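# Fold glasses, close their case, leave it flat

## Task

Fold both temple arms of the glasses sitting in the open case, close the lid with the glasses inside, and have the case resting flat on the table; the result must hold on its own after the robot lets go, not be kept in place by a gripper.

## Robot and tools

Robot: two arms, left_arm and right_arm, each with six revolute joints and a parallel gripper. The names are labels only; left_arm sits on the +y side of the scene. Do not let anything leave the table, and do not let the two arms collide or press on each other.

Frame: every position in results is in one shared scene frame, in metres. Origin is on the table surface midway between the arms, +z is up, +x points out over the table, +y is toward left_arm. Each arm line gives end_effector_position (the point between the finger pads, just behind the tips) and end_effector_quat_wxyz. Printed hand positions can be somewhat wrong, especially when reaching far. The gripper's fingers extend along its local +z and close along its local y.

Tool execute_actions, argument actions: a list holding at most one item.
- Empty list []: nothing new is commanded; returns the state plus camera pictures.
- Motion: {"rows": [[...]], "steps": N}. N is 11 to 15 control steps of 1/30 s (default 15). rows holds 1 to 15 rows; each row is used for one step and the final row repeats to fill the remaining steps.
- Wait: {"steps": N} with no rows, N up to 300; returns after N steps counted from the previous result (your writing time is included).
Optional pictures: true adds camera images to a motion or wait result.

Each row is a single flat list of 14 numbers covering both arms, always all 14 even if one arm stays still: left_arm waist, shoulder, elbow, wrist pitch, wrist yaw, wrist roll, gripper opening, then the same seven for right_arm. The joint entries are absolute target angles in radians, in the same convention the Joint positions line uses, not offsets. Stated ranges per arm: waist -2.618 to 3.054, shoulder 0.000 to 3.142, elbow 0.000 to 3.142, wrist pitch -1.571 to 1.571, wrist yaw -1.571 to 1.571, wrist roll -2.094 to 2.094. True limits may differ by up to 0.036 rad either way. A target beyond a stated end by more than 0.036 and further out than the current angle gets the whole call refused (nothing is sent). Targets past the real end are clipped there, and the result may say "joint sent to its limit" (possibly referring to an earlier, still-running motion); absence of that line does not prove there is room left. The opening entry is an absolute value from -1 (closed) to +1 (fully open, about 0.087 m between pads).

Motion behaviour: joint speed is capped. Each step the commanded angle is kept within a lead of the measured angle (rad): waist 0.202, shoulder 0.258, elbow 0.238, wrist pitch 0.573, wrist yaw and roll 0.522. If the targets would move a gripper more than 70 mm from where it is, all that arm's targets are pulled back proportionally. Friction may leave a joint up to about 0.031 rad off target, and changes smaller than that may not move it. Between calls the arms keep heading for the last row sent, until everything has nearly stopped or a step is HELD. The result of a motion is reported 11 steps before it ends; those last steps run while you prepare the next call, and the next motion begins after them. The simulation keeps running while you think and write.

Result lines: the state line per arm; Joint positions and Joint velocities per arm (six joints in rad and rad/s, then pad gap in m and m/s); grip_measured, the measured opening on the same -1..1 scale you command; joint torques in joint order (drive output, offset, scaled and noisy, not pure contact load); "joint command not followed" means a clearance check altered or blocked some joint targets while the rest of the row still ran; HELD marks steps where some or all of your row was not sent; MOTOR HOT (from 75 °C) and OVER-TEMPERATURE FAULT (90 °C stops that arm 10 s; 100 °C makes the arm go limp and drop).

Gripping: away from the ends of the scale, fingers move to where grip_measured equals your command. To keep hold, command roughly 0.02 under grip_measured; a smaller gap holds more gently. Pads push up to about 20 N; closing fast can squeeze harder and may spring the fingers open. Readings per gripper can be off by about 1 mm. Held parts may be tugged briefly and loose items nudged, so check after moves. Holding loads heats motors, so release when not needed.

Tool zoom_image: camera is "cam_high" or "cam_low"; region is [x0, y0, x1, y1] in pixels of that camera's latest 672x504 image, origin at the top-left, at most 504 by 504. Returns a magnified view.

Cameras: cam_high looks down from above the far side of the table at about [0.788, -0.037, 1.013]; cam_low looks from low on the -y side at about [1.135, -0.595, 0.311]. Calibration (K, distortion, T_world_to_cam) is given per camera and may be off by a couple of degrees and millimetres.

Tool finished_scene: argument scene, the current scene's number. Avoid drops, slams, hard shoves and jerky or wasteful motion.

Each tool is called as name(argument=value, ...) on one line, values as JSON.

## Session

execute_actions(actions=[])

Scene clock: 0.00 s of 5000.00 s.
left_arm: end_effector_position=(+0.4852, +0.5812, +0.2069) grip_measured=+0.991 end_effector_quat_wxyz=(+0.754, +0.251, +0.607, +0.024) | right_arm: end_effector_position=(+0.4860, -0.4048, +0.2165) grip_measured=+1.000 end_effector_quat_wxyz=(+0.714, -0.373, +0.531, -0.262)
Joint positions: left_arm=[0.876 2.277 1.527 1.156 1.215 0.041 0.087] | right_arm=[-0.627  1.729  0.707  1.238 -0.737 -0.819  0.087]
Joint velocities: left_arm=[ 0.002 -0.002 -0.012  0.022  0.051  0.051  0.001] | right_arm=[-0.007  0.012  0.002 -0.007  0.007  0.066  0.   ]
Joint torques (N m, as the arm reports them, + toward a larger angle): no reading
Motor temperatures (°C, as the motors report them): left_arm=[27 26 26 24 27 24] | right_arm=[26 27 24 25 27 26]

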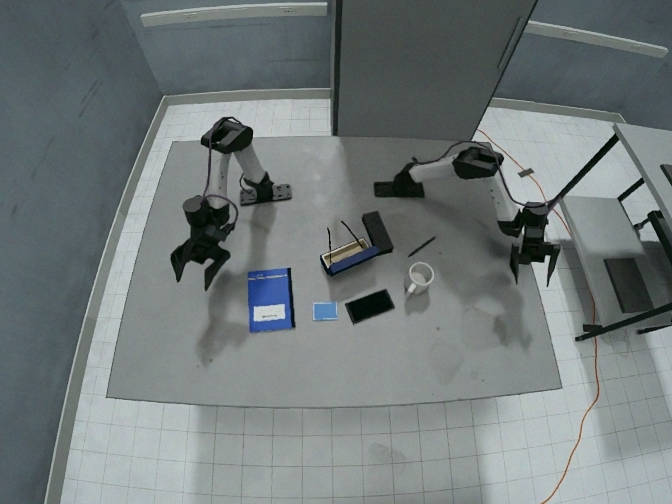

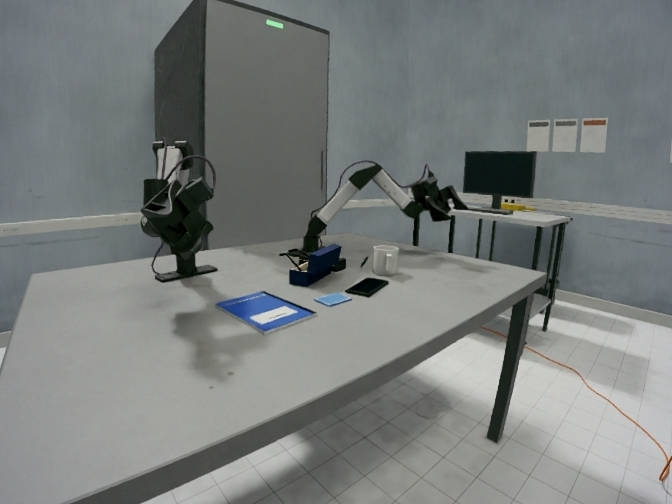

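zoom_image(camera="cam_high", region=[280, 190, 440, 310])

zoom_image(camera="cam_low", region=[250, 220, 410, 320])

execute_actions(actions=[{"rows":[[0,1.2,1.0,0,0,0,-1,0,1.2,1.0,0,0,0,-1]]}])

execute_actions(actions=[{"steps":90}], pictures=true)

Region (280, 190, 440, 310) of cam_high's 672x504 image, scaled by 3.150, with more detail than that image has; it fills the top 378 rows of this view, and the rest is white.

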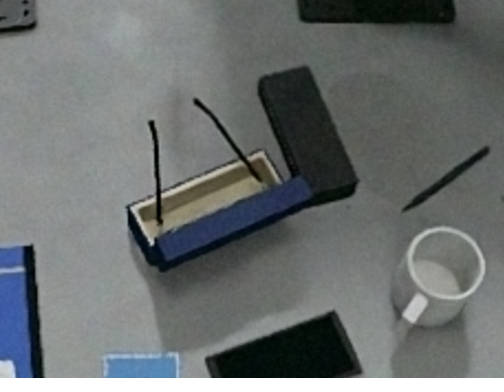

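Region (250, 220, 410, 320) of cam_low's 672x504 image, scaled by 3.150, with more detail than that image has; it fills the top 315 rows of this view, and the rest is white.

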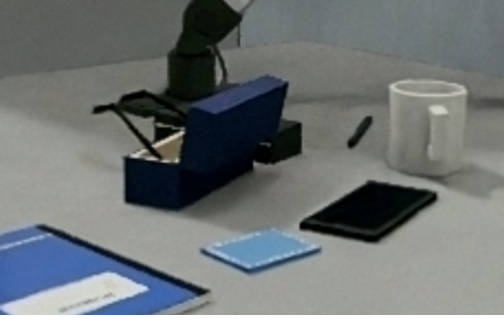

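Scene clock: 0.50 s of 5000.00 s.
left_arm: end_effector_position=(+0.4988, +0.5372, +0.1800) grip_measured=-0.922 end_effector_quat_wxyz=(+0.716, +0.072, +0.694, -0.032) | right_arm: end_effector_position=(+0.5113, -0.3761, +0.2640) grip_measured=-0.902 end_effector_quat_wxyz=(+0.731, -0.230, +0.617, -0.179)
Joint positions: left_arm=[0.756 2.079 1.295 0.829 0.909 0.025 0.003] | right_arm=[-0.468  1.571  0.864  0.854 -0.441 -0.535  0.004]
Joint velocities: left_arm=[-1.399 -1.634 -1.619 -2.205 -1.956 -0.051 -0.153] | right_arm=[ 1.59  -1.648  1.414 -2.938  2.41   2.264 -0.155]
Joint torques (N m, as the arm reports them, + toward a larger angle): left_arm=[ -0.84 -14.47   6.59   1.9   -0.01  -0.22] | right_arm=[  1.31 -12.87   8.47   2.38  -0.27   0.09]
Motor temperatures (°C, as the motors report them): left_arm=[27 26 26 24 27 24] | right_arm=[26 27 24 25 27 26]
Steps of this call (steps 1 to 11: nothing new was sent; steps 12 to 15: the first 4 steps of this action). Readings (joint positions):
12: left_arm=[0.862 2.246 1.488 1.088 1.144 0.038] | right_arm=[-0.608 1.705 0.726 1.160 -0.678 -0.760]
13: left_arm=[0.838 2.192 1.418 0.994 1.059 0.032] | right_arm=[-0.569 1.669 0.766 1.047 -0.598 -0.686]
15: the state above

Scene clock: 3.50 s of 5000.00 s.
left_arm: end_effector_position=(+0.4182, +0.2554, +0.2931) grip_measured=-1.000 end_effector_quat_wxyz=(+0.647, +0.008, +0.763, -0.003) | right_arm: end_effector_position=(+0.4377, -0.2129, +0.2934) grip_measured=-0.990 end_effector_quat_wxyz=(+0.645, -0.058, +0.760, +0.046)
Joint positions: left_arm=[-0.009  1.185  1.012  0.008  0.011  0.008  0.   ] | right_arm=[-0.002  1.186  1.013  0.01  -0.009 -0.007  0.   ]
Joint velocities: left_arm=[-0.012 -0.017 -0.022 -0.051 -0.037 -0.037  0.   ] | right_arm=[ 0.002  0.007 -0.002  0.007 -0.066  0.007 -0.001]
Joint torques (N m, as the arm reports them, + toward a larger angle): left_arm=[ 0.7  -3.67  7.37  1.99 -0.15 -0.24] | right_arm=[ 0.35 -3.34  7.28  1.84  0.12  0.08]
Motor temperatures (°C, as the motors report them): left_arm=[27 27 27 25 27 24] | right_arm=[26 28 25 26 27 26]
Kept back: nothing.
Steps of this call (steps 1 to 11: the last 11 steps of your previous action; steps 12 to 45: the robot went on to your last target; steps 46 to 90: nothing new was sent). Readings (joint positions):
1: left_arm=[0.706 2.024 1.241 0.756 0.842 0.022] | right_arm=[-0.411 1.510 0.908 0.757 -0.365 -0.452]
2: left_arm=[0.655 1.970 1.192 0.687 0.780 0.021] | right_arm=[-0.350 1.442 0.941 0.668 -0.304 -0.380]
4: left_arm=[0.548 1.862 1.109 0.533 0.643 0.018] | right_arm=[-0.225 1.308 0.981 0.509 -0.216 -0.269]
8: left_arm=[0.285 1.609 1.016 0.223 0.319 0.012] | right_arm=[-0.024 1.182 1.013 0.297 -0.118 -0.130]
90: the state above
All arms were judged still, so your last target was given up. Only a new action makes them travel on or press farther. Fingers that are still opening or closing keep moving.

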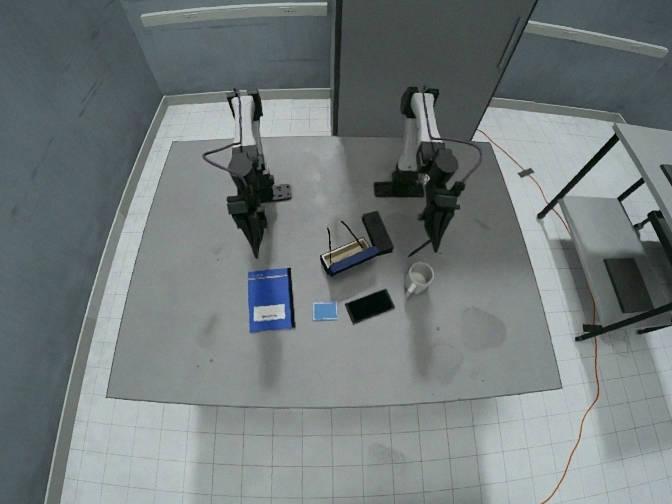

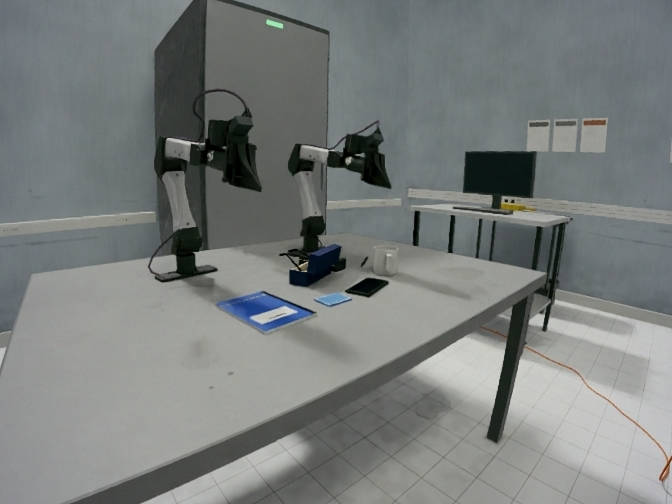

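execute_actions(actions=[{"rows":[[0,1.2,1.0,0,0,0,-1,0.4,1.75,1.4,-1.2,0,0,-1]]}])

execute_actions(actions=[{"steps":40}], pictures=true)

Scene clock: 4.53 s of 5000.00 s.
left_arm: end_effector_position=(+0.4182, +0.2554, +0.2931) grip_measured=-1.000 end_effector_quat_wxyz=(+0.647, +0.008, +0.763, -0.003) | right_arm: end_effector_position=(+0.4428, -0.1509, +0.2674) grip_measured=-0.990 end_effector_quat_wxyz=(+0.553, -0.118, +0.821, +0.076)
Joint positions: left_arm=[-0.009  1.185  1.012  0.008  0.011  0.008  0.   ] | right_arm=[ 0.146  1.357  1.23  -0.259  0.006 -0.005  0.   ]
Joint velocities: left_arm=[-0.012  0.012 -0.007  0.066  0.022 -0.037  0.   ] | right_arm=[ 1.302  1.57   1.658 -1.897 -0.037  0.037 -0.001]
Joint torques (N m, as the arm reports them, + toward a larger angle): left_arm=[ 0.73 -3.67  7.41  1.98 -0.15 -0.23] | right_arm=[ 0.79 -4.37  7.59  1.52 -0.06  0.06]
Motor temperatures (°C, as the motors report them): left_arm=[27 27 27 25 27 24] | right_arm=[26 28 25 26 27 26]
Steps of this call (steps 1 to 27: nothing new was sent; steps 28 to 31: the first 4 steps of this action). Readings (joint positions):
28: left_arm=[-0.009 1.185 1.012 0.008 0.011 0.008] | right_arm=[0.016 1.205 1.046 -0.052 0.001 -0.005]
29: left_arm=[-0.009 1.185 1.012 0.008 0.011 0.008] | right_arm=[0.053 1.248 1.107 -0.126 0.005 -0.005]
31: the state above

Scene clock: 5.87 s of 5000.00 s.
left_arm: end_effector_position=(+0.4182, +0.2554, +0.2931) grip_measured=-1.000 end_effector_quat_wxyz=(+0.647, +0.008, +0.763, -0.003) | right_arm: end_effector_position=(+0.2685, -0.1305, +0.0894) grip_measured=-0.990 end_effector_quat_wxyz=(+0.002, -0.266, +0.964, -0.001)
Joint positions: left_arm=[-0.009  1.185  1.012  0.008  0.011  0.008  0.   ] | right_arm=[ 0.394  1.752  1.377 -1.191  0.002 -0.005  0.   ]
Joint velocities: left_arm=[ 0.002 -0.007 -0.002 -0.022  0.007  0.007  0.   ] | right_arm=[ 0.002 -0.007 -0.022  0.007  0.007 -0.037  0.   ]
Joint torques (N m, as the arm reports them, + toward a larger angle): left_arm=[ 0.69 -3.67  7.39  1.98 -0.15 -0.23] | right_arm=[ 0.45 -9.21  8.29  0.31 -0.02  0.1 ]
Motor temperatures (°C, as the motors report them): left_arm=[27 27 27 26 27 24] | right_arm=[26 28 26 26 27 26]
Kept back: nothing.
Steps of this call (steps 1 to 11: the last 11 steps of your previous action; steps 12 to 40: the robot went on to your last target). Readings (joint positions):
1: left_arm=[-0.009 1.185 1.012 0.008 0.011 0.008] | right_arm=[0.189 1.408 1.276 -0.310 0.005 -0.005]
2: left_arm=[-0.009 1.185 1.012 0.008 0.011 0.008] | right_arm=[0.228 1.452 1.304 -0.353 0.005 -0.005]
4: left_arm=[-0.009 1.185 1.012 0.008 0.011 0.008] | right_arm=[0.291 1.529 1.336 -0.444 0.003 -0.005]
8: left_arm=[-0.009 1.185 1.012 0.008 0.011 0.008] | right_arm=[0.363 1.668 1.361 -0.688 0.002 -0.005]
40: the state above

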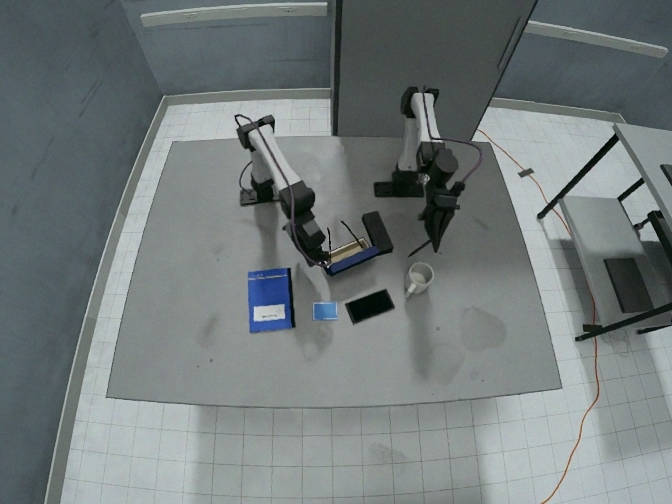

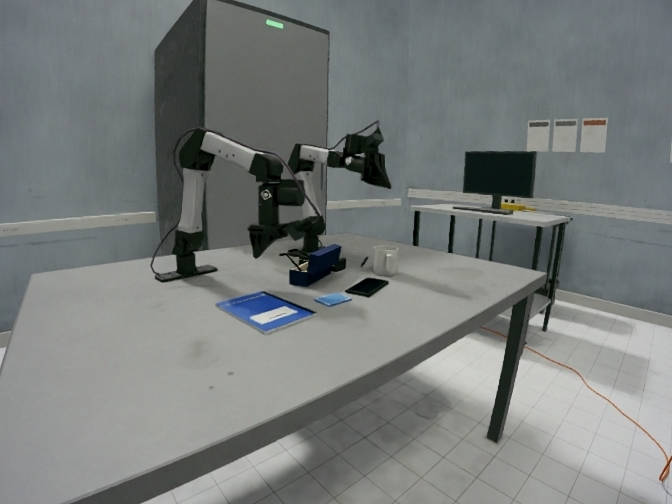

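execute_actions(actions=[{"rows":[[0,1.2,1.0,0,0,0,-1,0.6,1.87,1.39,-1.08,0,0,-1]]}])

execute_actions(actions=[{"steps":45}], pictures=true)

execute_actions(actions=[{"rows":[[0,1.2,1.0,0,0,0,-1,0.765,2.05,1.65,-1.16,0,0,-1]]}])

execute_actions(actions=[{"steps":45}], pictures=true)

zoom_image(camera="cam_high", region=[280, 190, 440, 310])

Scene clock: 6.93 s of 5000.00 s.
left_arm: end_effector_position=(+0.4182, +0.2554, +0.2931) grip_measured=-1.000 end_effector_quat_wxyz=(+0.647, +0.008, +0.763, -0.003) | right_arm: end_effector_position=(+0.2550, -0.0850, +0.0682) grip_measured=-0.990 end_effector_quat_wxyz=(+0.001, -0.341, +0.940, -0.005)
Joint positions: left_arm=[-0.009  1.185  1.012  0.008  0.011  0.008  0.   ] | right_arm=[ 0.556  1.827  1.382 -1.127  0.01  -0.001  0.   ]
Joint velocities: left_arm=[ 0.002  0.007 -0.012 -0.022 -0.007  0.022  0.   ] | right_arm=[ 1.253  0.657 -0.007  0.432 -0.212 -0.095 -0.001]
Joint torques (N m, as the arm reports them, + toward a larger angle): left_arm=[ 0.7  -3.63  7.4   1.98 -0.15 -0.23] | right_arm=[-2.32 -9.48  7.04  0.25  0.13  0.04]
Motor temperatures (°C, as the motors report them): left_arm=[27 27 27 26 27 24] | right_arm=[26 28 26 26 27 26]
Steps of this call (steps 1 to 15: the robot went on to your last target; steps 16 to 28: nothing new was sent; steps 29 to 32: the first 4 steps of this action). Readings (joint positions):
29: left_arm=[-0.009 1.185 1.012 0.008 0.011 0.008] | right_arm=[0.413 1.761 1.378 -1.185 0.011 -0.002]
30: left_arm=[-0.009 1.185 1.012 0.008 0.011 0.008] | right_arm=[0.456 1.779 1.381 -1.167 0.015 -0.001]
32: the state above

Scene clock: 8.43 s of 5000.00 s.
left_arm: end_effector_position=(+0.4182, +0.2554, +0.2931) grip_measured=-1.000 end_effector_quat_wxyz=(+0.647, +0.008, +0.763, -0.003) | right_arm: end_effector_position=(+0.2483, -0.0669, +0.0553) grip_measured=-0.990 end_effector_quat_wxyz=(-0.003, -0.366, +0.930, +0.000)
Joint positions: left_arm=[-0.009  1.185  1.012  0.008  0.011  0.008  0.   ] | right_arm=[ 0.609  1.868  1.382 -1.091 -0.003 -0.001  0.   ]
Joint velocities: left_arm=[-0.007  0.002 -0.012 -0.051 -0.066 -0.051  0.   ] | right_arm=[-0.002 -0.007 -0.022 -0.051 -0.022  0.007 -0.001]
Joint torques (N m, as the arm reports them, + toward a larger angle): left_arm=[ 0.71 -3.66  7.34  1.98 -0.15 -0.22] | right_arm=[ -0.52 -10.03   7.04   0.45   0.04   0.05]
Motor temperatures (°C, as the motors report them): left_arm=[27 27 27 26 27 24] | right_arm=[26 29 26 26 27 26]
Kept back: nothing.
Steps of this call (steps 1 to 11: the last 11 steps of your previous action; steps 12 to 30: the robot went on to your last target; steps 31 to 45: nothing new was sent). Readings (joint positions):
1: left_arm=[-0.009 1.185 1.012 0.008 0.011 0.008] | right_arm=[0.591 1.847 1.382 -1.116 0.004 -0.001]
2: left_arm=[-0.009 1.185 1.012 0.008 0.011 0.008] | right_arm=[0.612 1.860 1.382 -1.109 0.000 -0.001]
4: left_arm=[-0.009 1.185 1.012 0.008 0.011 0.008] | right_arm=[0.619 1.868 1.382 -1.102 -0.003 -0.001]
8: left_arm=[-0.009 1.185 1.012 0.008 0.011 0.008] | right_arm=[0.610 1.868 1.382 -1.095 -0.003 -0.001]
45: the state above
All arms were judged still, so your last target was given up. Only a new action makes them travel on or press farther. Fingers that are still opening or closing keep moving.

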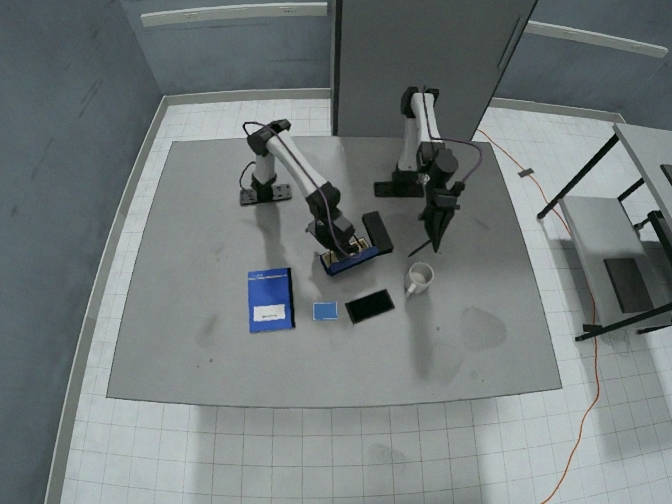

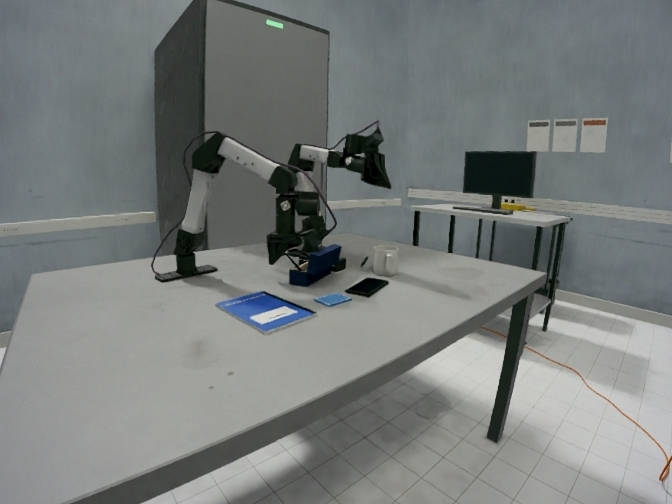

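Scene clock: 8.57 s of 5000.00 s.
left_arm: end_effector_position=(+0.4182, +0.2554, +0.2931) grip_measured=-1.000 end_effector_quat_wxyz=(+0.647, +0.008, +0.763, -0.003) | right_arm: end_effector_position=(+0.2566, -0.0087, +0.0593) grip_measured=-0.990 end_effector_quat_wxyz=(+0.013, -0.417, +0.909, +0.002)
Joint positions: left_arm=[-0.009  1.185  1.012  0.008  0.011  0.008  0.   ] | right_arm=[ 0.721  2.014  1.605 -1.137  0.007  0.     0.   ]
Joint velocities: left_arm=[ 0.002 -0.002  0.002 -0.007 -0.037  0.125  0.   ] | right_arm=[ 0.965  0.618  0.842  0.432 -0.095  0.007  0.001]
Joint torques (N m, as the arm reports them, + toward a larger angle): left_arm=[ 0.71 -3.63  7.42  1.98 -0.15 -0.23] | right_arm=[ -0.87 -12.08   6.01  -0.31  -0.04   0.03]
Motor temperatures (°C, as the motors report them): left_arm=[27 27 27 26 27 24] | right_arm=[26 29 26 26 27 26]
Steps of this call (steps 1 to 4: the first 4 steps of this action). Readings (joint positions):
1: left_arm=[-0.009 1.185 1.012 0.008 0.011 0.008] | right_arm=[0.624 1.895 1.426 -1.132 0.004 -0.000]
2: left_arm=[-0.009 1.185 1.012 0.008 0.011 0.008] | right_arm=[0.652 1.942 1.501 -1.160 0.008 0.000]
4: the state above

Scene clock: 10.07 s of 5000.00 s.
left_arm: end_effector_position=(+0.4182, +0.2554, +0.2931) grip_measured=-1.000 end_effector_quat_wxyz=(+0.647, +0.008, +0.763, -0.003) | right_arm: end_effector_position=(+0.2427, +0.0057, +0.0584) grip_measured=-0.990 end_effector_quat_wxyz=(+0.007, -0.441, +0.897, +0.003)
Joint positions: left_arm=[-0.009  1.185  1.012  0.008  0.011  0.008  0.   ] | right_arm=[ 0.775  2.034  1.63  -1.152 -0.     0.     0.   ]
Joint velocities: left_arm=[-0.002 -0.002  0.002 -0.007 -0.037  0.037  0.   ] | right_arm=[-0.007 -0.002  0.002 -0.007 -0.037 -0.022  0.001]
Joint torques (N m, as the arm reports them, + toward a larger angle): left_arm=[ 0.69 -3.68  7.38  1.98 -0.14 -0.23] | right_arm=[ -0.64 -10.63   8.13   0.34   0.     0.03]
Motor temperatures (°C, as the motors report them): left_arm=[27 27 27 26 27 24] | right_arm=[26 30 27 26 27 26]
Kept back: nothing.
Steps of this call (steps 1 to 11: the last 11 steps of your previous action; steps 12 to 30: the robot went on to your last target; steps 31 to 45: nothing new was sent). Readings (joint positions):
1: left_arm=[-0.009 1.185 1.012 0.008 0.011 0.008] | right_arm=[0.749 2.028 1.624 -1.128 0.006 0.000]
2: left_arm=[-0.009 1.185 1.012 0.008 0.011 0.008] | right_arm=[0.768 2.033 1.630 -1.127 0.003 0.000]
4: left_arm=[-0.009 1.185 1.012 0.008 0.011 0.008] | right_arm=[0.782 2.034 1.630 -1.134 -0.000 0.000]
8: left_arm=[-0.009 1.185 1.012 0.008 0.011 0.008] | right_arm=[0.775 2.034 1.630 -1.145 -0.000 0.000]
45: the state above
All arms were judged still, so your last target was given up. Only a new action makes them travel on or press farther. Fingers that are still opening or closing keep moving.

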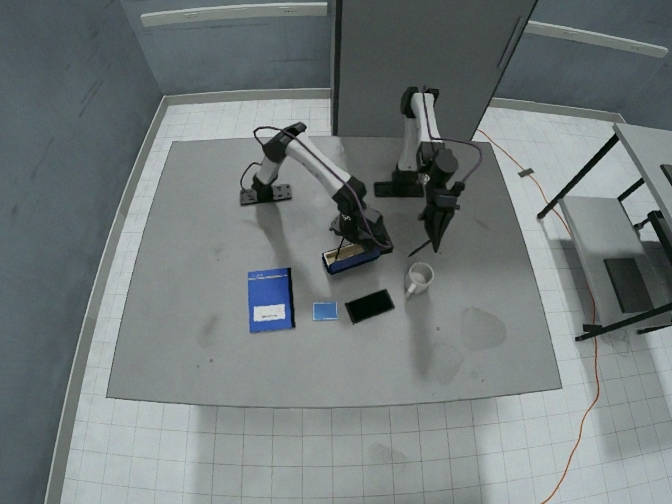

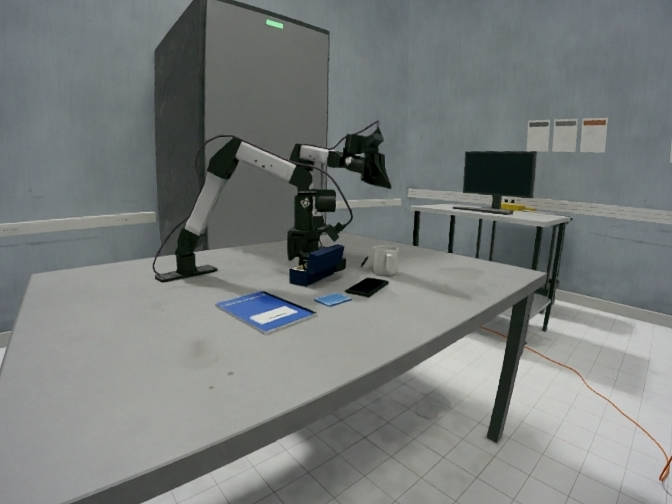

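Region (280, 190, 440, 310) of cam_high's 672x504 image, scaled by 3.150, with more detail than that image has; it fills the top 378 rows of this view, and the rest is white.

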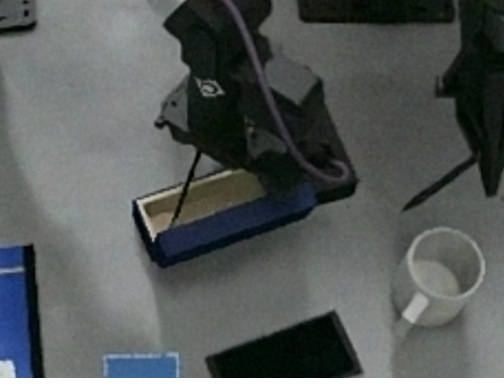

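execute_actions(actions=[{"rows":[[0,1.2,1.0,0,0,0,-1,0.72,2.26,1.97,-1.28,0,0,-1]]}])

execute_actions(actions=[{"steps":30}])

execute_actions(actions=[{"rows":[[0,1.2,1.0,0,0,0,-1,0.5,1.7,1.5,-1.28,0,0,-1]]}])

execute_actions(actions=[{"steps":45}], pictures=true)

zoom_image(camera="cam_high", region=[280, 190, 440, 310])

Scene clock: 10.80 s of 5000.00 s.
left_arm: end_effector_position=(+0.4182, +0.2554, +0.2931) grip_measured=-1.000 end_effector_quat_wxyz=(+0.647, +0.008, +0.763, -0.003) | right_arm: end_effector_position=(+0.2786, +0.0331, +0.0552) grip_measured=-0.990 end_effector_quat_wxyz=(+0.008, -0.428, +0.904, +0.004)
Joint positions: left_arm=[-0.009  1.185  1.012  0.008  0.011  0.008  0.   ] | right_arm=[ 0.744  2.214  1.897 -1.236 -0.001  0.     0.   ]
Joint velocities: left_arm=[-0.032 -0.007  0.027 -0.007  0.022 -0.022  0.   ] | right_arm=[-0.291  0.911  1.194  0.212  0.007  0.007 -0.001]
Joint torques (N m, as the arm reports them, + toward a larger angle): left_arm=[ 0.7  -3.67  7.37  1.98 -0.16 -0.24] | right_arm=[ -0.42 -14.82   6.29  -0.24   0.01   0.06]
Motor temperatures (°C, as the motors report them): left_arm=[27 27 27 26 27 24] | right_arm=[26 30 27 26 27 26]
Steps of this call (steps 1 to 18: nothing new was sent; steps 19 to 22: the first 4 steps of this action). Readings (joint positions):
19: left_arm=[-0.009 1.185 1.012 0.008 0.011 0.008] | right_arm=[0.771 2.067 1.680 -1.200 -0.001 0.000]
20: left_arm=[-0.009 1.185 1.012 0.008 0.011 0.008] | right_arm=[0.764 2.121 1.766 -1.237 -0.001 0.000]
22: the state above

Scene clock: 11.80 s of 5000.00 s.
left_arm: end_effector_position=(+0.4182, +0.2554, +0.2930) grip_measured=-1.000 end_effector_quat_wxyz=(+0.646, +0.008, +0.763, -0.003) | right_arm: end_effector_position=(+0.2856, +0.0316, +0.0574) grip_measured=-0.990 end_effector_quat_wxyz=(+0.002, -0.419, +0.908, +0.004)
Joint positions: left_arm=[-0.009  1.185  1.012  0.008  0.011  0.008  0.   ] | right_arm=[ 0.726  2.241  1.949 -1.271 -0.007  0.001  0.   ]
Joint velocities: left_arm=[-0.002  0.017 -0.002 -0.022  0.007  0.037  0.   ] | right_arm=[ 0.007 -0.012 -0.002 -0.007  0.022 -0.066 -0.   ]
Joint torques (N m, as the arm reports them, + toward a larger angle): left_arm=[ 0.73 -3.65  7.38  1.99 -0.15 -0.23] | right_arm=[ -0.37 -12.31   8.09   0.32   0.06   0.05]
Motor temperatures (°C, as the motors report them): left_arm=[27 27 27 27 27 24] | right_arm=[26 30 27 26 27 26]
Kept back: nothing.
Steps of this call (steps 1 to 11: the last 11 steps of your previous action; steps 12 to 30: the robot went on to your last target). Readings (joint positions):
1: left_arm=[-0.009 1.185 1.012 0.008 0.011 0.008] | right_arm=[0.736 2.236 1.926 -1.239 -0.004 0.001]
2: left_arm=[-0.009 1.185 1.012 0.008 0.011 0.008] | right_arm=[0.731 2.241 1.939 -1.250 -0.007 0.001]
4: left_arm=[-0.009 1.185 1.012 0.008 0.011 0.008] | right_arm=[0.726 2.241 1.947 -1.256 -0.007 0.001]
8: left_arm=[-0.009 1.185 1.012 0.008 0.011 0.008] | right_arm=[0.726 2.241 1.949 -1.264 -0.007 0.001]
30: the state above
All arms were judged still, so your last target was given up. Only a new action makes them travel on or press farther. Fingers that are still opening or closing keep moving.

Scene clock: 11.93 s of 5000.00 s.
left_arm: end_effector_position=(+0.4182, +0.2554, +0.2930) grip_measured=-1.000 end_effector_quat_wxyz=(+0.646, +0.008, +0.763, -0.003) | right_arm: end_effector_position=(+0.2838, -0.0242, +0.0718) grip_measured=-0.990 end_effector_quat_wxyz=(-0.007, -0.372, +0.928, +0.004)
Joint positions: left_arm=[-0.009  1.185  1.012  0.008  0.011  0.008  0.   ] | right_arm=[ 0.624  2.073  1.737 -1.245 -0.013  0.001  0.   ]
Joint velocities: left_arm=[ 0.002 -0.007 -0.012 -0.022 -0.051 -0.081  0.   ] | right_arm=[-1.209 -1.678 -1.795 -0.022  0.037 -0.022 -0.001]
Joint torques (N m, as the arm reports them, + toward a larger angle): left_arm=[ 0.72 -3.66  7.38  1.98 -0.15 -0.23] | right_arm=[ -0.77 -15.81   6.08   0.12   0.06   0.05]
Motor temperatures (°C, as the motors report them): left_arm=[27 27 27 27 27 24] | right_arm=[26 31 27 26 27 26]
Steps of this call (steps 1 to 4: the first 4 steps of this action). Readings (joint positions):
1: left_arm=[-0.009 1.185 1.012 0.008 0.011 0.008] | right_arm=[0.715 2.218 1.915 -1.250 -0.010 0.001]
2: left_arm=[-0.009 1.185 1.012 0.008 0.011 0.008] | right_arm=[0.696 2.177 1.857 -1.242 -0.013 0.001]
4: the state above

Scene clock: 13.43 s of 5000.00 s.
left_arm: end_effector_position=(+0.4182, +0.2554, +0.2930) grip_measured=-1.000 end_effector_quat_wxyz=(+0.646, +0.008, +0.763, -0.003) | right_arm: end_effector_position=(+0.2654, -0.0998, +0.1448) grip_measured=-0.990 end_effector_quat_wxyz=(+0.062, -0.309, +0.949, +0.018)
Joint positions: left_arm=[-0.009  1.185  1.012  0.008  0.011  0.008  0.   ] | right_arm=[ 0.49   1.68   1.526 -1.287  0.004  0.001  0.   ]
Joint velocities: left_arm=[ 0.022 -0.007 -0.002  0.022  0.022 -0.037  0.   ] | right_arm=[-0.017  0.007 -0.002  0.022 -0.007 -0.007  0.   ]
Joint torques (N m, as the arm reports them, + toward a larger angle): left_arm=[ 0.7  -3.69  7.36  1.98 -0.14 -0.22] | right_arm=[ 0.73 -6.73  4.85  0.7  -0.05  0.03]
Motor temperatures (°C, as the motors report them): left_arm=[27 27 27 27 27 24] | right_arm=[26 31 27 26 27 26]
Kept back: nothing.
Steps of this call (steps 1 to 11: the last 11 steps of your previous action; steps 12 to 30: the robot went on to your last target; steps 31 to 45: nothing new was sent). Readings (joint positions):
1: left_arm=[-0.009 1.185 1.012 0.008 0.011 0.008] | right_arm=[0.581 2.008 1.671 -1.243 -0.012 0.001]
2: left_arm=[-0.009 1.185 1.012 0.008 0.011 0.008] | right_arm=[0.540 1.935 1.607 -1.246 -0.009 0.001]
4: left_arm=[-0.009 1.185 1.012 0.008 0.011 0.008] | right_arm=[0.484 1.797 1.532 -1.275 0.001 0.001]
8: left_arm=[-0.009 1.185 1.012 0.008 0.011 0.008] | right_arm=[0.485 1.672 1.526 -1.288 0.004 0.001]
45: the state above
All arms were judged still, so your last target was given up. Only a new action makes them travel on or press farther. Fingers that are still opening or closing keep moving.

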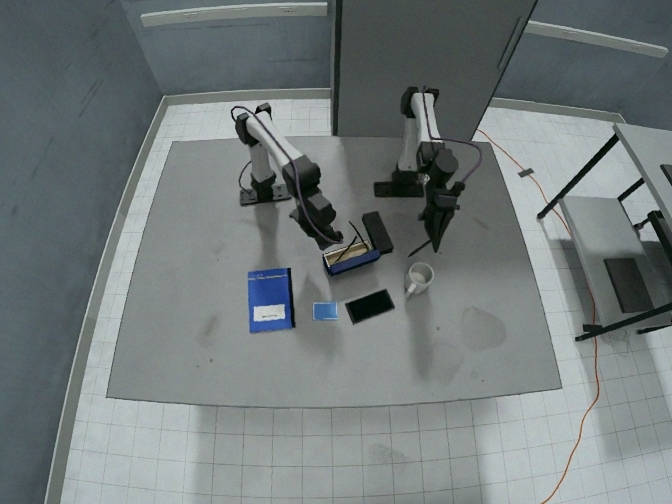

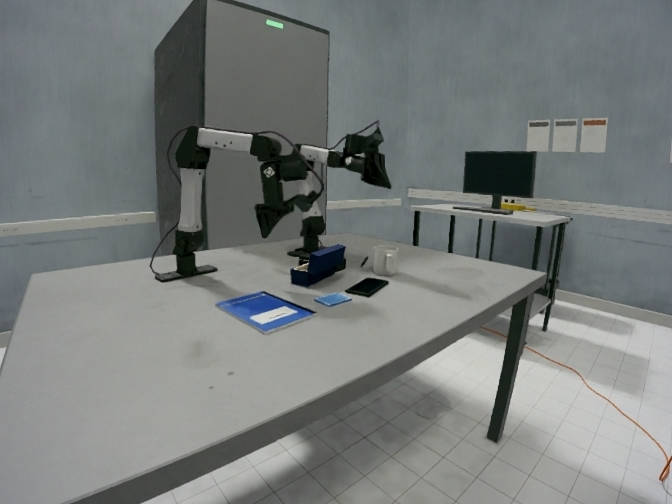

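Region (280, 190, 440, 310) of cam_high's 672x504 image, scaled by 3.150, with more detail than that image has; it fills the top 378 rows of this view, and the rest is white.

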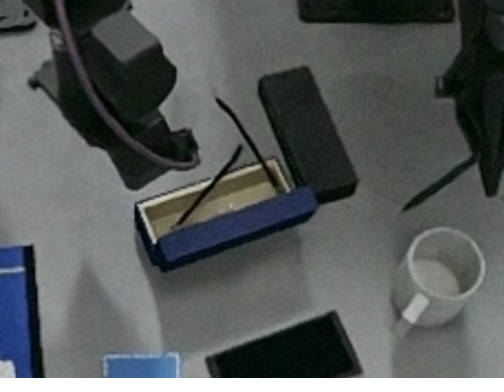

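execute_actions(actions=[{"rows":[[-0.5,1.6,1.3,-1.27,0,0,-1,0,1.5,1.3,-1.28,0,0,-1]]}])

execute_actions(actions=[{"steps":30}])

execute_actions(actions=[{"rows":[[-0.52,1.75,1.23,-1.04,0,0,-1,0,1.5,1.3,-1.28,0,0,-1]]}])

execute_actions(actions=[{"steps":45}], pictures=true)

zoom_image(camera="cam_high", region=[280, 190, 440, 310])

Scene clock: 14.30 s of 5000.00 s.
left_arm: end_effector_position=(+0.4294, +0.1977, +0.2638) grip_measured=-1.000 end_effector_quat_wxyz=(+0.562, +0.062, +0.824, -0.038) | right_arm: end_effector_position=(+0.2565, -0.1677, +0.1343) grip_measured=-0.990 end_effector_quat_wxyz=(+0.048, -0.210, +0.976, +0.015)
Joint positions: left_arm=[-0.15   1.338  1.191 -0.228 -0.002  0.007  0.   ] | right_arm=[ 0.281  1.546  1.343 -1.267 -0.009 -0.002  0.   ]
Joint velocities: left_arm=[-1.101  1.194  0.803 -1.326  0.022 -0.051  0.   ] | right_arm=[-2.19  -0.672 -0.637 -0.403  0.095  0.007 -0.   ]
Joint torques (N m, as the arm reports them, + toward a larger angle): left_arm=[ 0.31 -4.74  7.46  1.26 -0.05 -0.18] | right_arm=[ 0.6  -7.51  6.67  0.98 -0.01  0.07]
Motor temperatures (°C, as the motors report them): left_arm=[27 27 28 27 27 24] | right_arm=[26 31 27 26 27 26]
Steps of this call (steps 1 to 22: nothing new was sent; steps 23 to 26: the first 4 steps of this action). Readings (joint positions):
23: left_arm=[-0.026 1.204 1.045 -0.054 0.001 0.007] | right_arm=[0.471 1.656 1.488 -1.257 -0.005 -0.001]
24: left_arm=[-0.065 1.245 1.103 -0.126 -0.002 0.007] | right_arm=[0.424 1.614 1.425 -1.242 -0.011 -0.002]
26: the state above

Scene clock: 15.30 s of 5000.00 s.
left_arm: end_effector_position=(+0.2139, +0.1475, +0.1068) grip_measured=-1.000 end_effector_quat_wxyz=(-0.004, +0.247, +0.969, +0.001) | right_arm: end_effector_position=(+0.2693, -0.2408, +0.1360) grip_measured=-0.990 end_effector_quat_wxyz=(+0.049, -0.065, +0.997, -0.001)
Joint positions: left_arm=[-0.498  1.599  1.274 -1.253  0.     0.007  0.   ] | right_arm=[-0.01   1.52   1.324 -1.278  0.008 -0.     0.   ]
Joint velocities: left_arm=[ 0.002 -0.007 -0.012 -0.007 -0.007  0.037  0.   ] | right_arm=[ 0.012 -0.007  0.002 -0.037  0.007 -0.066 -0.   ]
Joint torques (N m, as the arm reports them, + toward a larger angle): left_arm=[-0.05 -7.2   9.23  0.25 -0.05 -0.21] | right_arm=[ 0.82 -8.36  5.02  0.56 -0.09  0.05]
Motor temperatures (°C, as the motors report them): left_arm=[27 27 28 27 27 24] | right_arm=[26 31 27 26 27 26]
Kept back: nothing.
Steps of this call (steps 1 to 11: the last 11 steps of your previous action; steps 12 to 30: the robot went on to your last target). Readings (joint positions):
1: left_arm=[-0.186 1.377 1.212 -0.271 -0.002 0.007] | right_arm=[0.203 1.530 1.329 -1.277 -0.007 -0.002]
2: left_arm=[-0.221 1.413 1.225 -0.316 -0.002 0.007] | right_arm=[0.126 1.523 1.325 -1.280 -0.006 -0.002]
4: left_arm=[-0.291 1.479 1.239 -0.422 -0.002 0.007] | right_arm=[0.016 1.520 1.324 -1.278 0.004 -0.001]
8: left_arm=[-0.435 1.570 1.249 -0.692 -0.001 0.007] | right_arm=[-0.010 1.520 1.324 -1.278 0.008 -0.000]
30: the state above

Scene clock: 15.43 s of 5000.00 s.
left_arm: end_effector_position=(+0.2339, +0.1335, +0.0766) grip_measured=-1.000 end_effector_quat_wxyz=(-0.002, +0.252, +0.968, +0.000) | right_arm: end_effector_position=(+0.2693, -0.2408, +0.1360) grip_measured=-0.990 end_effector_quat_wxyz=(+0.049, -0.065, +0.997, -0.001)
Joint positions: left_arm=[-0.509  1.702  1.265 -1.137  0.     0.007  0.   ] | right_arm=[-0.01   1.52   1.324 -1.278  0.008 -0.     0.   ]
Joint velocities: left_arm=[-0.071  0.891 -0.208  0.725 -0.022  0.037  0.   ] | right_arm=[-0.022 -0.007 -0.002  0.037 -0.022  0.066 -0.   ]
Joint torques (N m, as the arm reports them, + toward a larger angle): left_arm=[-0.39 -8.86  4.82  0.21 -0.05 -0.21] | right_arm=[ 0.78 -8.34  5.02  0.55 -0.1   0.08]
Motor temperatures (°C, as the motors report them): left_arm=[27 27 28 27 27 24] | right_arm=[26 31 27 26 27 26]
Steps of this call (steps 1 to 4: the first 4 steps of this action). Readings (joint positions):
1: left_arm=[-0.499 1.611 1.272 -1.236 0.000 0.007] | right_arm=[-0.010 1.520 1.324 -1.278 0.008 -0.000]
2: left_arm=[-0.502 1.635 1.272 -1.201 0.000 0.007] | right_arm=[-0.010 1.520 1.324 -1.278 0.008 -0.000]
4: the state above

Scene clock: 16.93 s of 5000.00 s.
left_arm: end_effector_position=(+0.2421, +0.1282, +0.0532) grip_measured=-1.000 end_effector_quat_wxyz=(-0.002, +0.254, +0.967, +0.000) | right_arm: end_effector_position=(+0.2693, -0.2408, +0.1360) grip_measured=-0.990 end_effector_quat_wxyz=(+0.049, -0.065, +0.997, -0.001)
Joint positions: left_arm=[-0.511  1.76   1.238 -1.053  0.     0.007  0.   ] | right_arm=[-0.01   1.52   1.324 -1.278  0.008 -0.     0.   ]
Joint velocities: left_arm=[ 0.007 -0.002 -0.002 -0.007 -0.066 -0.007  0.   ] | right_arm=[-0.022 -0.012 -0.002 -0.007  0.022 -0.022  0.   ]
Joint torques (N m, as the arm reports them, + toward a larger angle): left_arm=[-0.5  -9.61  5.91  0.58 -0.04 -0.22] | right_arm=[ 0.8  -8.42  4.91  0.53 -0.09  0.05]
Motor temperatures (°C, as the motors report them): left_arm=[27 27 28 27 27 24] | right_arm=[26 31 27 26 27 26]
Kept back: nothing.
Steps of this call (steps 1 to 11: the last 11 steps of your previous action; steps 12 to 30: the robot went on to your last target; steps 31 to 45: nothing new was sent). Readings (joint positions):
1: left_arm=[-0.510 1.728 1.257 -1.116 0.000 0.007] | right_arm=[-0.010 1.520 1.324 -1.278 0.008 -0.000]
2: left_arm=[-0.511 1.747 1.249 -1.101 0.000 0.007] | right_arm=[-0.010 1.520 1.324 -1.278 0.008 -0.000]
4: left_arm=[-0.511 1.760 1.239 -1.085 0.000 0.007] | right_arm=[-0.010 1.520 1.324 -1.278 0.008 -0.000]
8: left_arm=[-0.511 1.760 1.238 -1.066 0.000 0.007] | right_arm=[-0.010 1.520 1.324 -1.278 0.008 -0.000]
45: the state above
All arms were judged still, so your last target was given up. Only a new action makes them travel on or press farther. Fingers that are still opening or closing keep moving.

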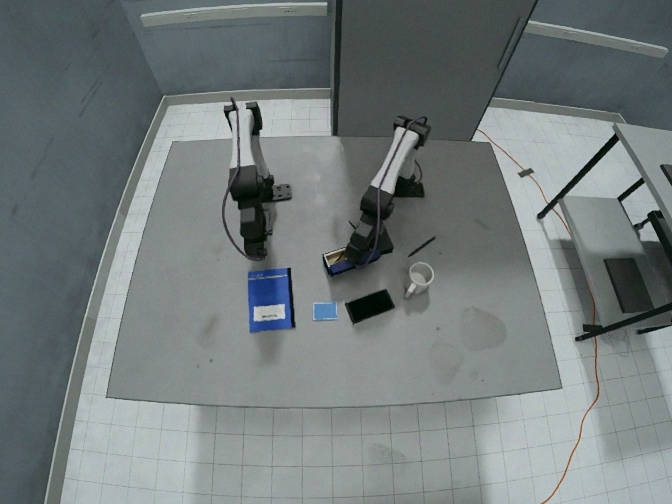

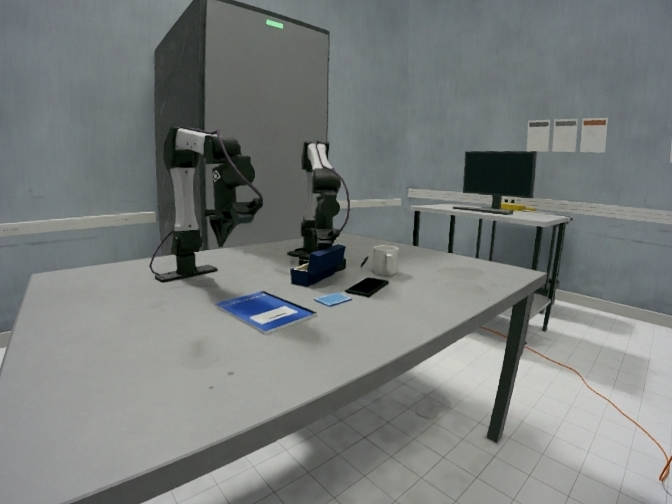

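Region (280, 190, 440, 310) of cam_high's 672x504 image, scaled by 3.150, with more detail than that image has; it fills the top 378 rows of this view, and the rest is white.

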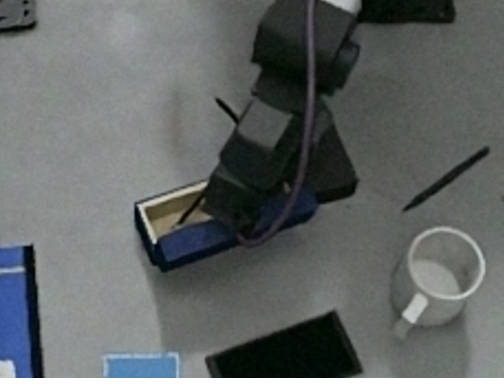

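execute_actions(actions=[{"rows":[[-0.75,1.97,1.54,-1.12,0,0,-1,0,1.5,1.3,-1.28,0,0,-1]]}])

execute_actions(actions=[{"steps":25}])

execute_actions(actions=[{"rows":[[-0.66,2.22,1.94,-1.27,0,0,-1,0,1.5,1.3,-1.28,0,0,-1]]}])

execute_actions(actions=[{"steps":25}])

execute_actions(actions=[{"rows":[[-0.66,2.0,1.9,-1.4,0,0,-1,0,1.5,1.3,-1.28,0,0,-1]]}])

execute_actions(actions=[{"rows":[[-0.1,1.6,1.4,-1.3,0,0,-1,0,1.5,1.3,-1.28,0,0,-1]]}])

execute_actions(actions=[{"steps":45}], pictures=true)

zoom_image(camera="cam_high", region=[280, 190, 440, 310])

Scene clock: 17.97 s of 5000.00 s.
left_arm: end_effector_position=(+0.2589, +0.0629, +0.0563) grip_measured=-1.000 end_effector_quat_wxyz=(+0.007, +0.329, +0.944, +0.004) | right_arm: end_effector_position=(+0.2693, -0.2408, +0.1360) grip_measured=-0.990 end_effector_quat_wxyz=(+0.049, -0.065, +0.997, -0.001)
Joint positions: left_arm=[-0.672  1.926  1.467 -1.1   -0.012  0.005  0.   ] | right_arm=[-0.01   1.52   1.324 -1.278  0.008 -0.     0.   ]
Joint velocities: left_arm=[-1.424  0.95   1.263  0.198  0.066  0.037  0.   ] | right_arm=[-0.012 -0.002  0.002 -0.007 -0.007  0.022  0.001]
Joint torques (N m, as the arm reports them, + toward a larger angle): left_arm=[  0.57 -11.69   6.28  -0.24  -0.03  -0.23] | right_arm=[ 0.73 -8.38  5.    0.58 -0.09  0.05]
Motor temperatures (°C, as the motors report them): left_arm=[27 27 28 27 27 24] | right_arm=[26 32 27 26 27 26]
Steps of this call (steps 1 to 27: nothing new was sent; steps 28 to 31: the first 4 steps of this action). Readings (joint positions):
28: left_arm=[-0.531 1.787 1.277 -1.089 -0.008 0.006] | right_arm=[-0.010 1.520 1.324 -1.278 0.008 -0.000]
29: left_arm=[-0.570 1.836 1.346 -1.109 -0.011 0.005] | right_arm=[-0.010 1.520 1.324 -1.278 0.008 -0.000]
31: the state above

Scene clock: 18.80 s of 5000.00 s.
left_arm: end_effector_position=(+0.2476, +0.0334, +0.0542) grip_measured=-1.000 end_effector_quat_wxyz=(+0.006, +0.369, +0.929, -0.003) | right_arm: end_effector_position=(+0.2693, -0.2408, +0.1360) grip_measured=-0.990 end_effector_quat_wxyz=(+0.049, -0.065, +0.997, -0.001)
Joint positions: left_arm=[-0.757  1.966  1.514 -1.106  0.     0.005  0.   ] | right_arm=[-0.01   1.52   1.324 -1.278  0.008 -0.     0.   ]
Joint velocities: left_arm=[-0.012 -0.012  0.017 -0.037 -0.022 -0.037  0.   ] | right_arm=[-0.002  0.012 -0.002 -0.051 -0.081  0.007 -0.001]
Joint torques (N m, as the arm reports them, + toward a larger angle): left_arm=[  0.53 -10.47   9.1    0.29  -0.04  -0.2 ] | right_arm=[ 0.79 -8.44  4.91  0.55 -0.09  0.  ]
Motor temperatures (°C, as the motors report them): left_arm=[27 27 28 26 27 24] | right_arm=[26 32 27 26 27 26]
Kept back: nothing.
Steps of this call (steps 1 to 11: the last 11 steps of your previous action; steps 12 to 25: the robot went on to your last target). Readings (joint positions):
1: left_arm=[-0.714 1.950 1.497 -1.097 -0.011 0.005] | right_arm=[-0.010 1.520 1.324 -1.278 0.008 -0.000]
2: left_arm=[-0.746 1.962 1.510 -1.093 -0.006 0.005] | right_arm=[-0.010 1.520 1.324 -1.278 0.008 -0.000]
4: left_arm=[-0.773 1.966 1.514 -1.095 -0.000 0.005] | right_arm=[-0.010 1.520 1.324 -1.278 0.008 -0.000]
8: left_arm=[-0.762 1.966 1.514 -1.102 0.000 0.005] | right_arm=[-0.010 1.520 1.324 -1.278 0.008 -0.000]
25: the state above

Scene clock: 18.93 s of 5000.00 s.
left_arm: end_effector_position=(+0.2871, +0.0239, +0.0571) grip_measured=-1.000 end_effector_quat_wxyz=(-0.023, +0.339, +0.940, +0.001) | right_arm: end_effector_position=(+0.2693, -0.2408, +0.1360) grip_measured=-0.990 end_effector_quat_wxyz=(+0.049, -0.065, +0.997, -0.001)
Joint positions: left_arm=[-0.696  2.163  1.812 -1.263  0.013  0.002  0.   ] | right_arm=[-0.01   1.52   1.324 -1.278  0.008 -0.     0.   ]
Joint velocities: left_arm=[ 0.51   1.057  1.79  -0.344 -0.051  0.022  0.   ] | right_arm=[-0.012  0.002 -0.012 -0.051  0.095  0.007  0.   ]
Joint torques (N m, as the arm reports them, + toward a larger angle): left_arm=[  0.49 -13.2    8.27   0.86  -0.14  -0.17] | right_arm=[ 0.73 -8.34  4.99  0.55 -0.08  0.04]
Motor temperatures (°C, as the motors report them): left_arm=[27 27 28 27 27 24] | right_arm=[26 32 27 26 27 26]
Steps of this call (steps 1 to 4: the first 4 steps of this action). Readings (joint positions):
1: left_arm=[-0.749 2.001 1.565 -1.158 0.003 0.005] | right_arm=[-0.010 1.520 1.324 -1.278 0.008 -0.000]
2: left_arm=[-0.733 2.061 1.652 -1.196 0.004 0.005] | right_arm=[-0.010 1.520 1.324 -1.278 0.008 -0.000]
4: the state above

Scene clock: 19.77 s of 5000.00 s.
left_arm: end_effector_position=(+0.3186, +0.0203, +0.0611) grip_measured=-1.000 end_effector_quat_wxyz=(+0.008, +0.320, +0.947, -0.006) | right_arm: end_effector_position=(+0.2693, -0.2408, +0.1360) grip_measured=-0.990 end_effector_quat_wxyz=(+0.049, -0.065, +0.997, -0.001)
Joint positions: left_arm=[-0.654  2.211  1.916 -1.257  0.007  0.002  0.   ] | right_arm=[-0.01   1.52   1.324 -1.278  0.008 -0.     0.   ]
Joint velocities: left_arm=[-0.017 -0.017  0.007  0.066  0.037 -0.007  0.   ] | right_arm=[-0.027 -0.007 -0.012 -0.051 -0.022  0.022  0.001]
Joint torques (N m, as the arm reports them, + toward a larger angle): left_arm=[ -0.31 -12.36   9.09   0.32  -0.1   -0.16] | right_arm=[ 0.76 -8.48  4.97  0.56 -0.07  0.06]
Motor temperatures (°C, as the motors report them): left_arm=[27 28 28 26 27 24] | right_arm=[26 32 27 26 27 26]
Kept back: nothing.
Steps of this call (steps 1 to 11: the last 11 steps of your previous action; steps 12 to 25: the robot went on to your last target). Readings (joint positions):
1: left_arm=[-0.679 2.190 1.861 -1.265 0.013 0.002] | right_arm=[-0.010 1.520 1.324 -1.278 0.008 -0.000]
2: left_arm=[-0.667 2.205 1.890 -1.259 0.011 0.002] | right_arm=[-0.010 1.520 1.324 -1.278 0.008 -0.000]
4: left_arm=[-0.654 2.211 1.910 -1.257 0.008 0.002] | right_arm=[-0.010 1.520 1.324 -1.278 0.008 -0.000]
8: left_arm=[-0.654 2.211 1.916 -1.257 0.007 0.002] | right_arm=[-0.010 1.520 1.324 -1.278 0.008 -0.000]
25: the state above

Scene clock: 19.90 s of 5000.00 s.
left_arm: end_effector_position=(+0.3044, +0.0311, +0.0975) grip_measured=-1.000 end_effector_quat_wxyz=(+0.017, +0.320, +0.947, -0.009) | right_arm: end_effector_position=(+0.2693, -0.2408, +0.1360) grip_measured=-0.990 end_effector_quat_wxyz=(+0.049, -0.065, +0.997, -0.001)
Joint positions: left_arm=[-0.654  2.107  1.898 -1.325  0.007  0.002  0.   ] | right_arm=[-0.01   1.52   1.324 -1.278  0.008 -0.     0.   ]
Joint velocities: left_arm=[-0.007 -1.15  -0.007 -0.447  0.022 -0.007  0.   ] | right_arm=[-0.017 -0.012  0.012 -0.022  0.007  0.037 -0.001]
Joint torques (N m, as the arm reports them, + toward a larger angle): left_arm=[ -0.38 -15.33   7.22   0.36  -0.1   -0.16] | right_arm=[ 0.81 -8.31  4.99  0.53 -0.09  0.04]
Motor temperatures (°C, as the motors report them): left_arm=[27 28 28 26 27 24] | right_arm=[26 32 27 26 27 26]
Steps of this call (steps 1 to 4: the first 4 steps of this action). Readings (joint positions):
1: left_arm=[-0.654 2.198 1.911 -1.264 0.007 0.002] | right_arm=[-0.010 1.520 1.324 -1.278 0.008 -0.000]
2: left_arm=[-0.654 2.176 1.902 -1.284 0.007 0.002] | right_arm=[-0.010 1.520 1.324 -1.278 0.008 -0.000]
4: the state above

Scene clock: 20.40 s of 5000.00 s.
left_arm: end_effector_position=(+0.2804, +0.1052, +0.1402) grip_measured=-1.000 end_effector_quat_wxyz=(+0.045, +0.249, +0.967, -0.019) | right_arm: end_effector_position=(+0.2693, -0.2408, +0.1360) grip_measured=-0.990 end_effector_quat_wxyz=(+0.049, -0.065, +0.997, -0.001)
Joint positions: left_arm=[-0.507  1.799  1.646 -1.32   0.015  0.002  0.   ] | right_arm=[-0.01   1.52   1.324 -1.278  0.008 -0.     0.   ]
Joint velocities: left_arm=[ 1.687 -1.79  -1.937  0.183 -0.081  0.007  0.   ] | right_arm=[-0.002 -0.022 -0.017  0.022  0.051  0.037 -0.001]
Joint torques (N m, as the arm reports them, + toward a larger angle): left_arm=[  0.35 -12.49   6.63   0.48  -0.11  -0.16] | right_arm=[ 0.79 -8.31  5.04  0.53 -0.09  0.04]
Motor temperatures (°C, as the motors report them): left_arm=[27 28 28 26 27 24] | right_arm=[26 32 27 26 27 26]
Steps of this call (steps 1 to 11: the last 11 steps of your previous action; steps 12 to 15: the first 4 steps of this action). Readings (joint positions):
12: left_arm=[-0.639 1.961 1.855 -1.351 0.013 0.002] | right_arm=[-0.010 1.520 1.324 -1.278 0.008 -0.000]
13: left_arm=[-0.610 1.913 1.783 -1.331 0.016 0.002] | right_arm=[-0.010 1.520 1.324 -1.278 0.008 -0.000]
15: the state above

Scene clock: 21.90 s of 5000.00 s.
left_arm: end_effector_position=(+0.2627, +0.2377, +0.1383) grip_measured=-1.000 end_effector_quat_wxyz=(+0.034, +0.044, +0.998, +0.002) | right_arm: end_effector_position=(+0.2693, -0.2408, +0.1360) grip_measured=-0.990 end_effector_quat_wxyz=(+0.049, -0.065, +0.997, -0.001)
Joint positions: left_arm=[-0.091  1.608  1.419 -1.314 -0.007  0.002  0.   ] | right_arm=[-0.01   1.52   1.324 -1.278  0.008 -0.     0.   ]
Joint velocities: left_arm=[ 0.002  0.007  0.012 -0.007 -0.022  0.037  0.   ] | right_arm=[-0.002 -0.002 -0.002  0.022 -0.051 -0.037  0.001]
Joint torques (N m, as the arm reports them, + toward a larger angle): left_arm=[-0.46 -8.23  5.35  0.72  0.03 -0.17] | right_arm=[ 0.73 -8.43  5.04  0.55 -0.08  0.05]
Motor temperatures (°C, as the motors report them): left_arm=[27 28 28 26 27 24] | right_arm=[26 32 27 26 27 26]
Kept back: nothing.
Steps of this call (steps 1 to 11: the last 11 steps of your previous action; steps 12 to 30: the robot went on to your last target; steps 31 to 45: nothing new was sent). Readings (joint positions):
1: left_arm=[-0.443 1.738 1.577 -1.314 0.015 0.002] | right_arm=[-0.010 1.520 1.324 -1.278 0.008 -0.000]
2: left_arm=[-0.372 1.682 1.515 -1.313 0.013 0.002] | right_arm=[-0.010 1.520 1.324 -1.278 0.008 -0.000]
4: left_arm=[-0.216 1.617 1.447 -1.318 0.010 0.002] | right_arm=[-0.010 1.520 1.324 -1.278 0.008 -0.000]
8: left_arm=[-0.079 1.608 1.421 -1.315 -0.007 0.002] | right_arm=[-0.010 1.520 1.324 -1.278 0.008 -0.000]
45: the state above
All arms were judged still, so your last target was given up. Only a new action makes them travel on or press farther. Fingers that are still opening or closing keep moving.

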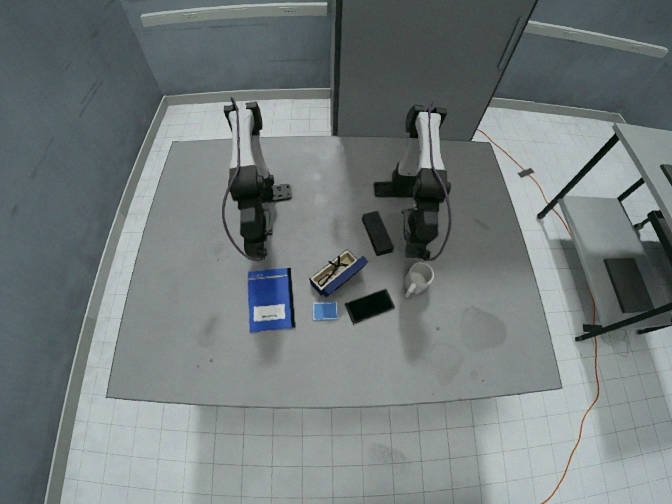

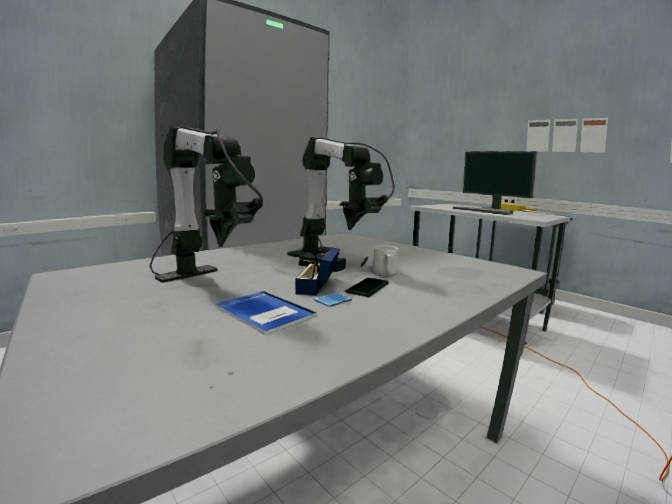

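Region (280, 190, 440, 310) of cam_high's 672x504 image, scaled by 3.150, with more detail than that image has; it fills the top 378 rows of this view, and the rest is white.

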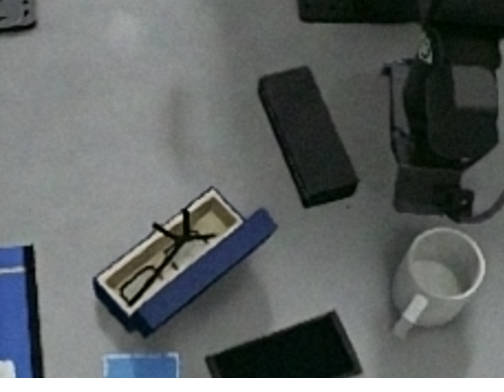

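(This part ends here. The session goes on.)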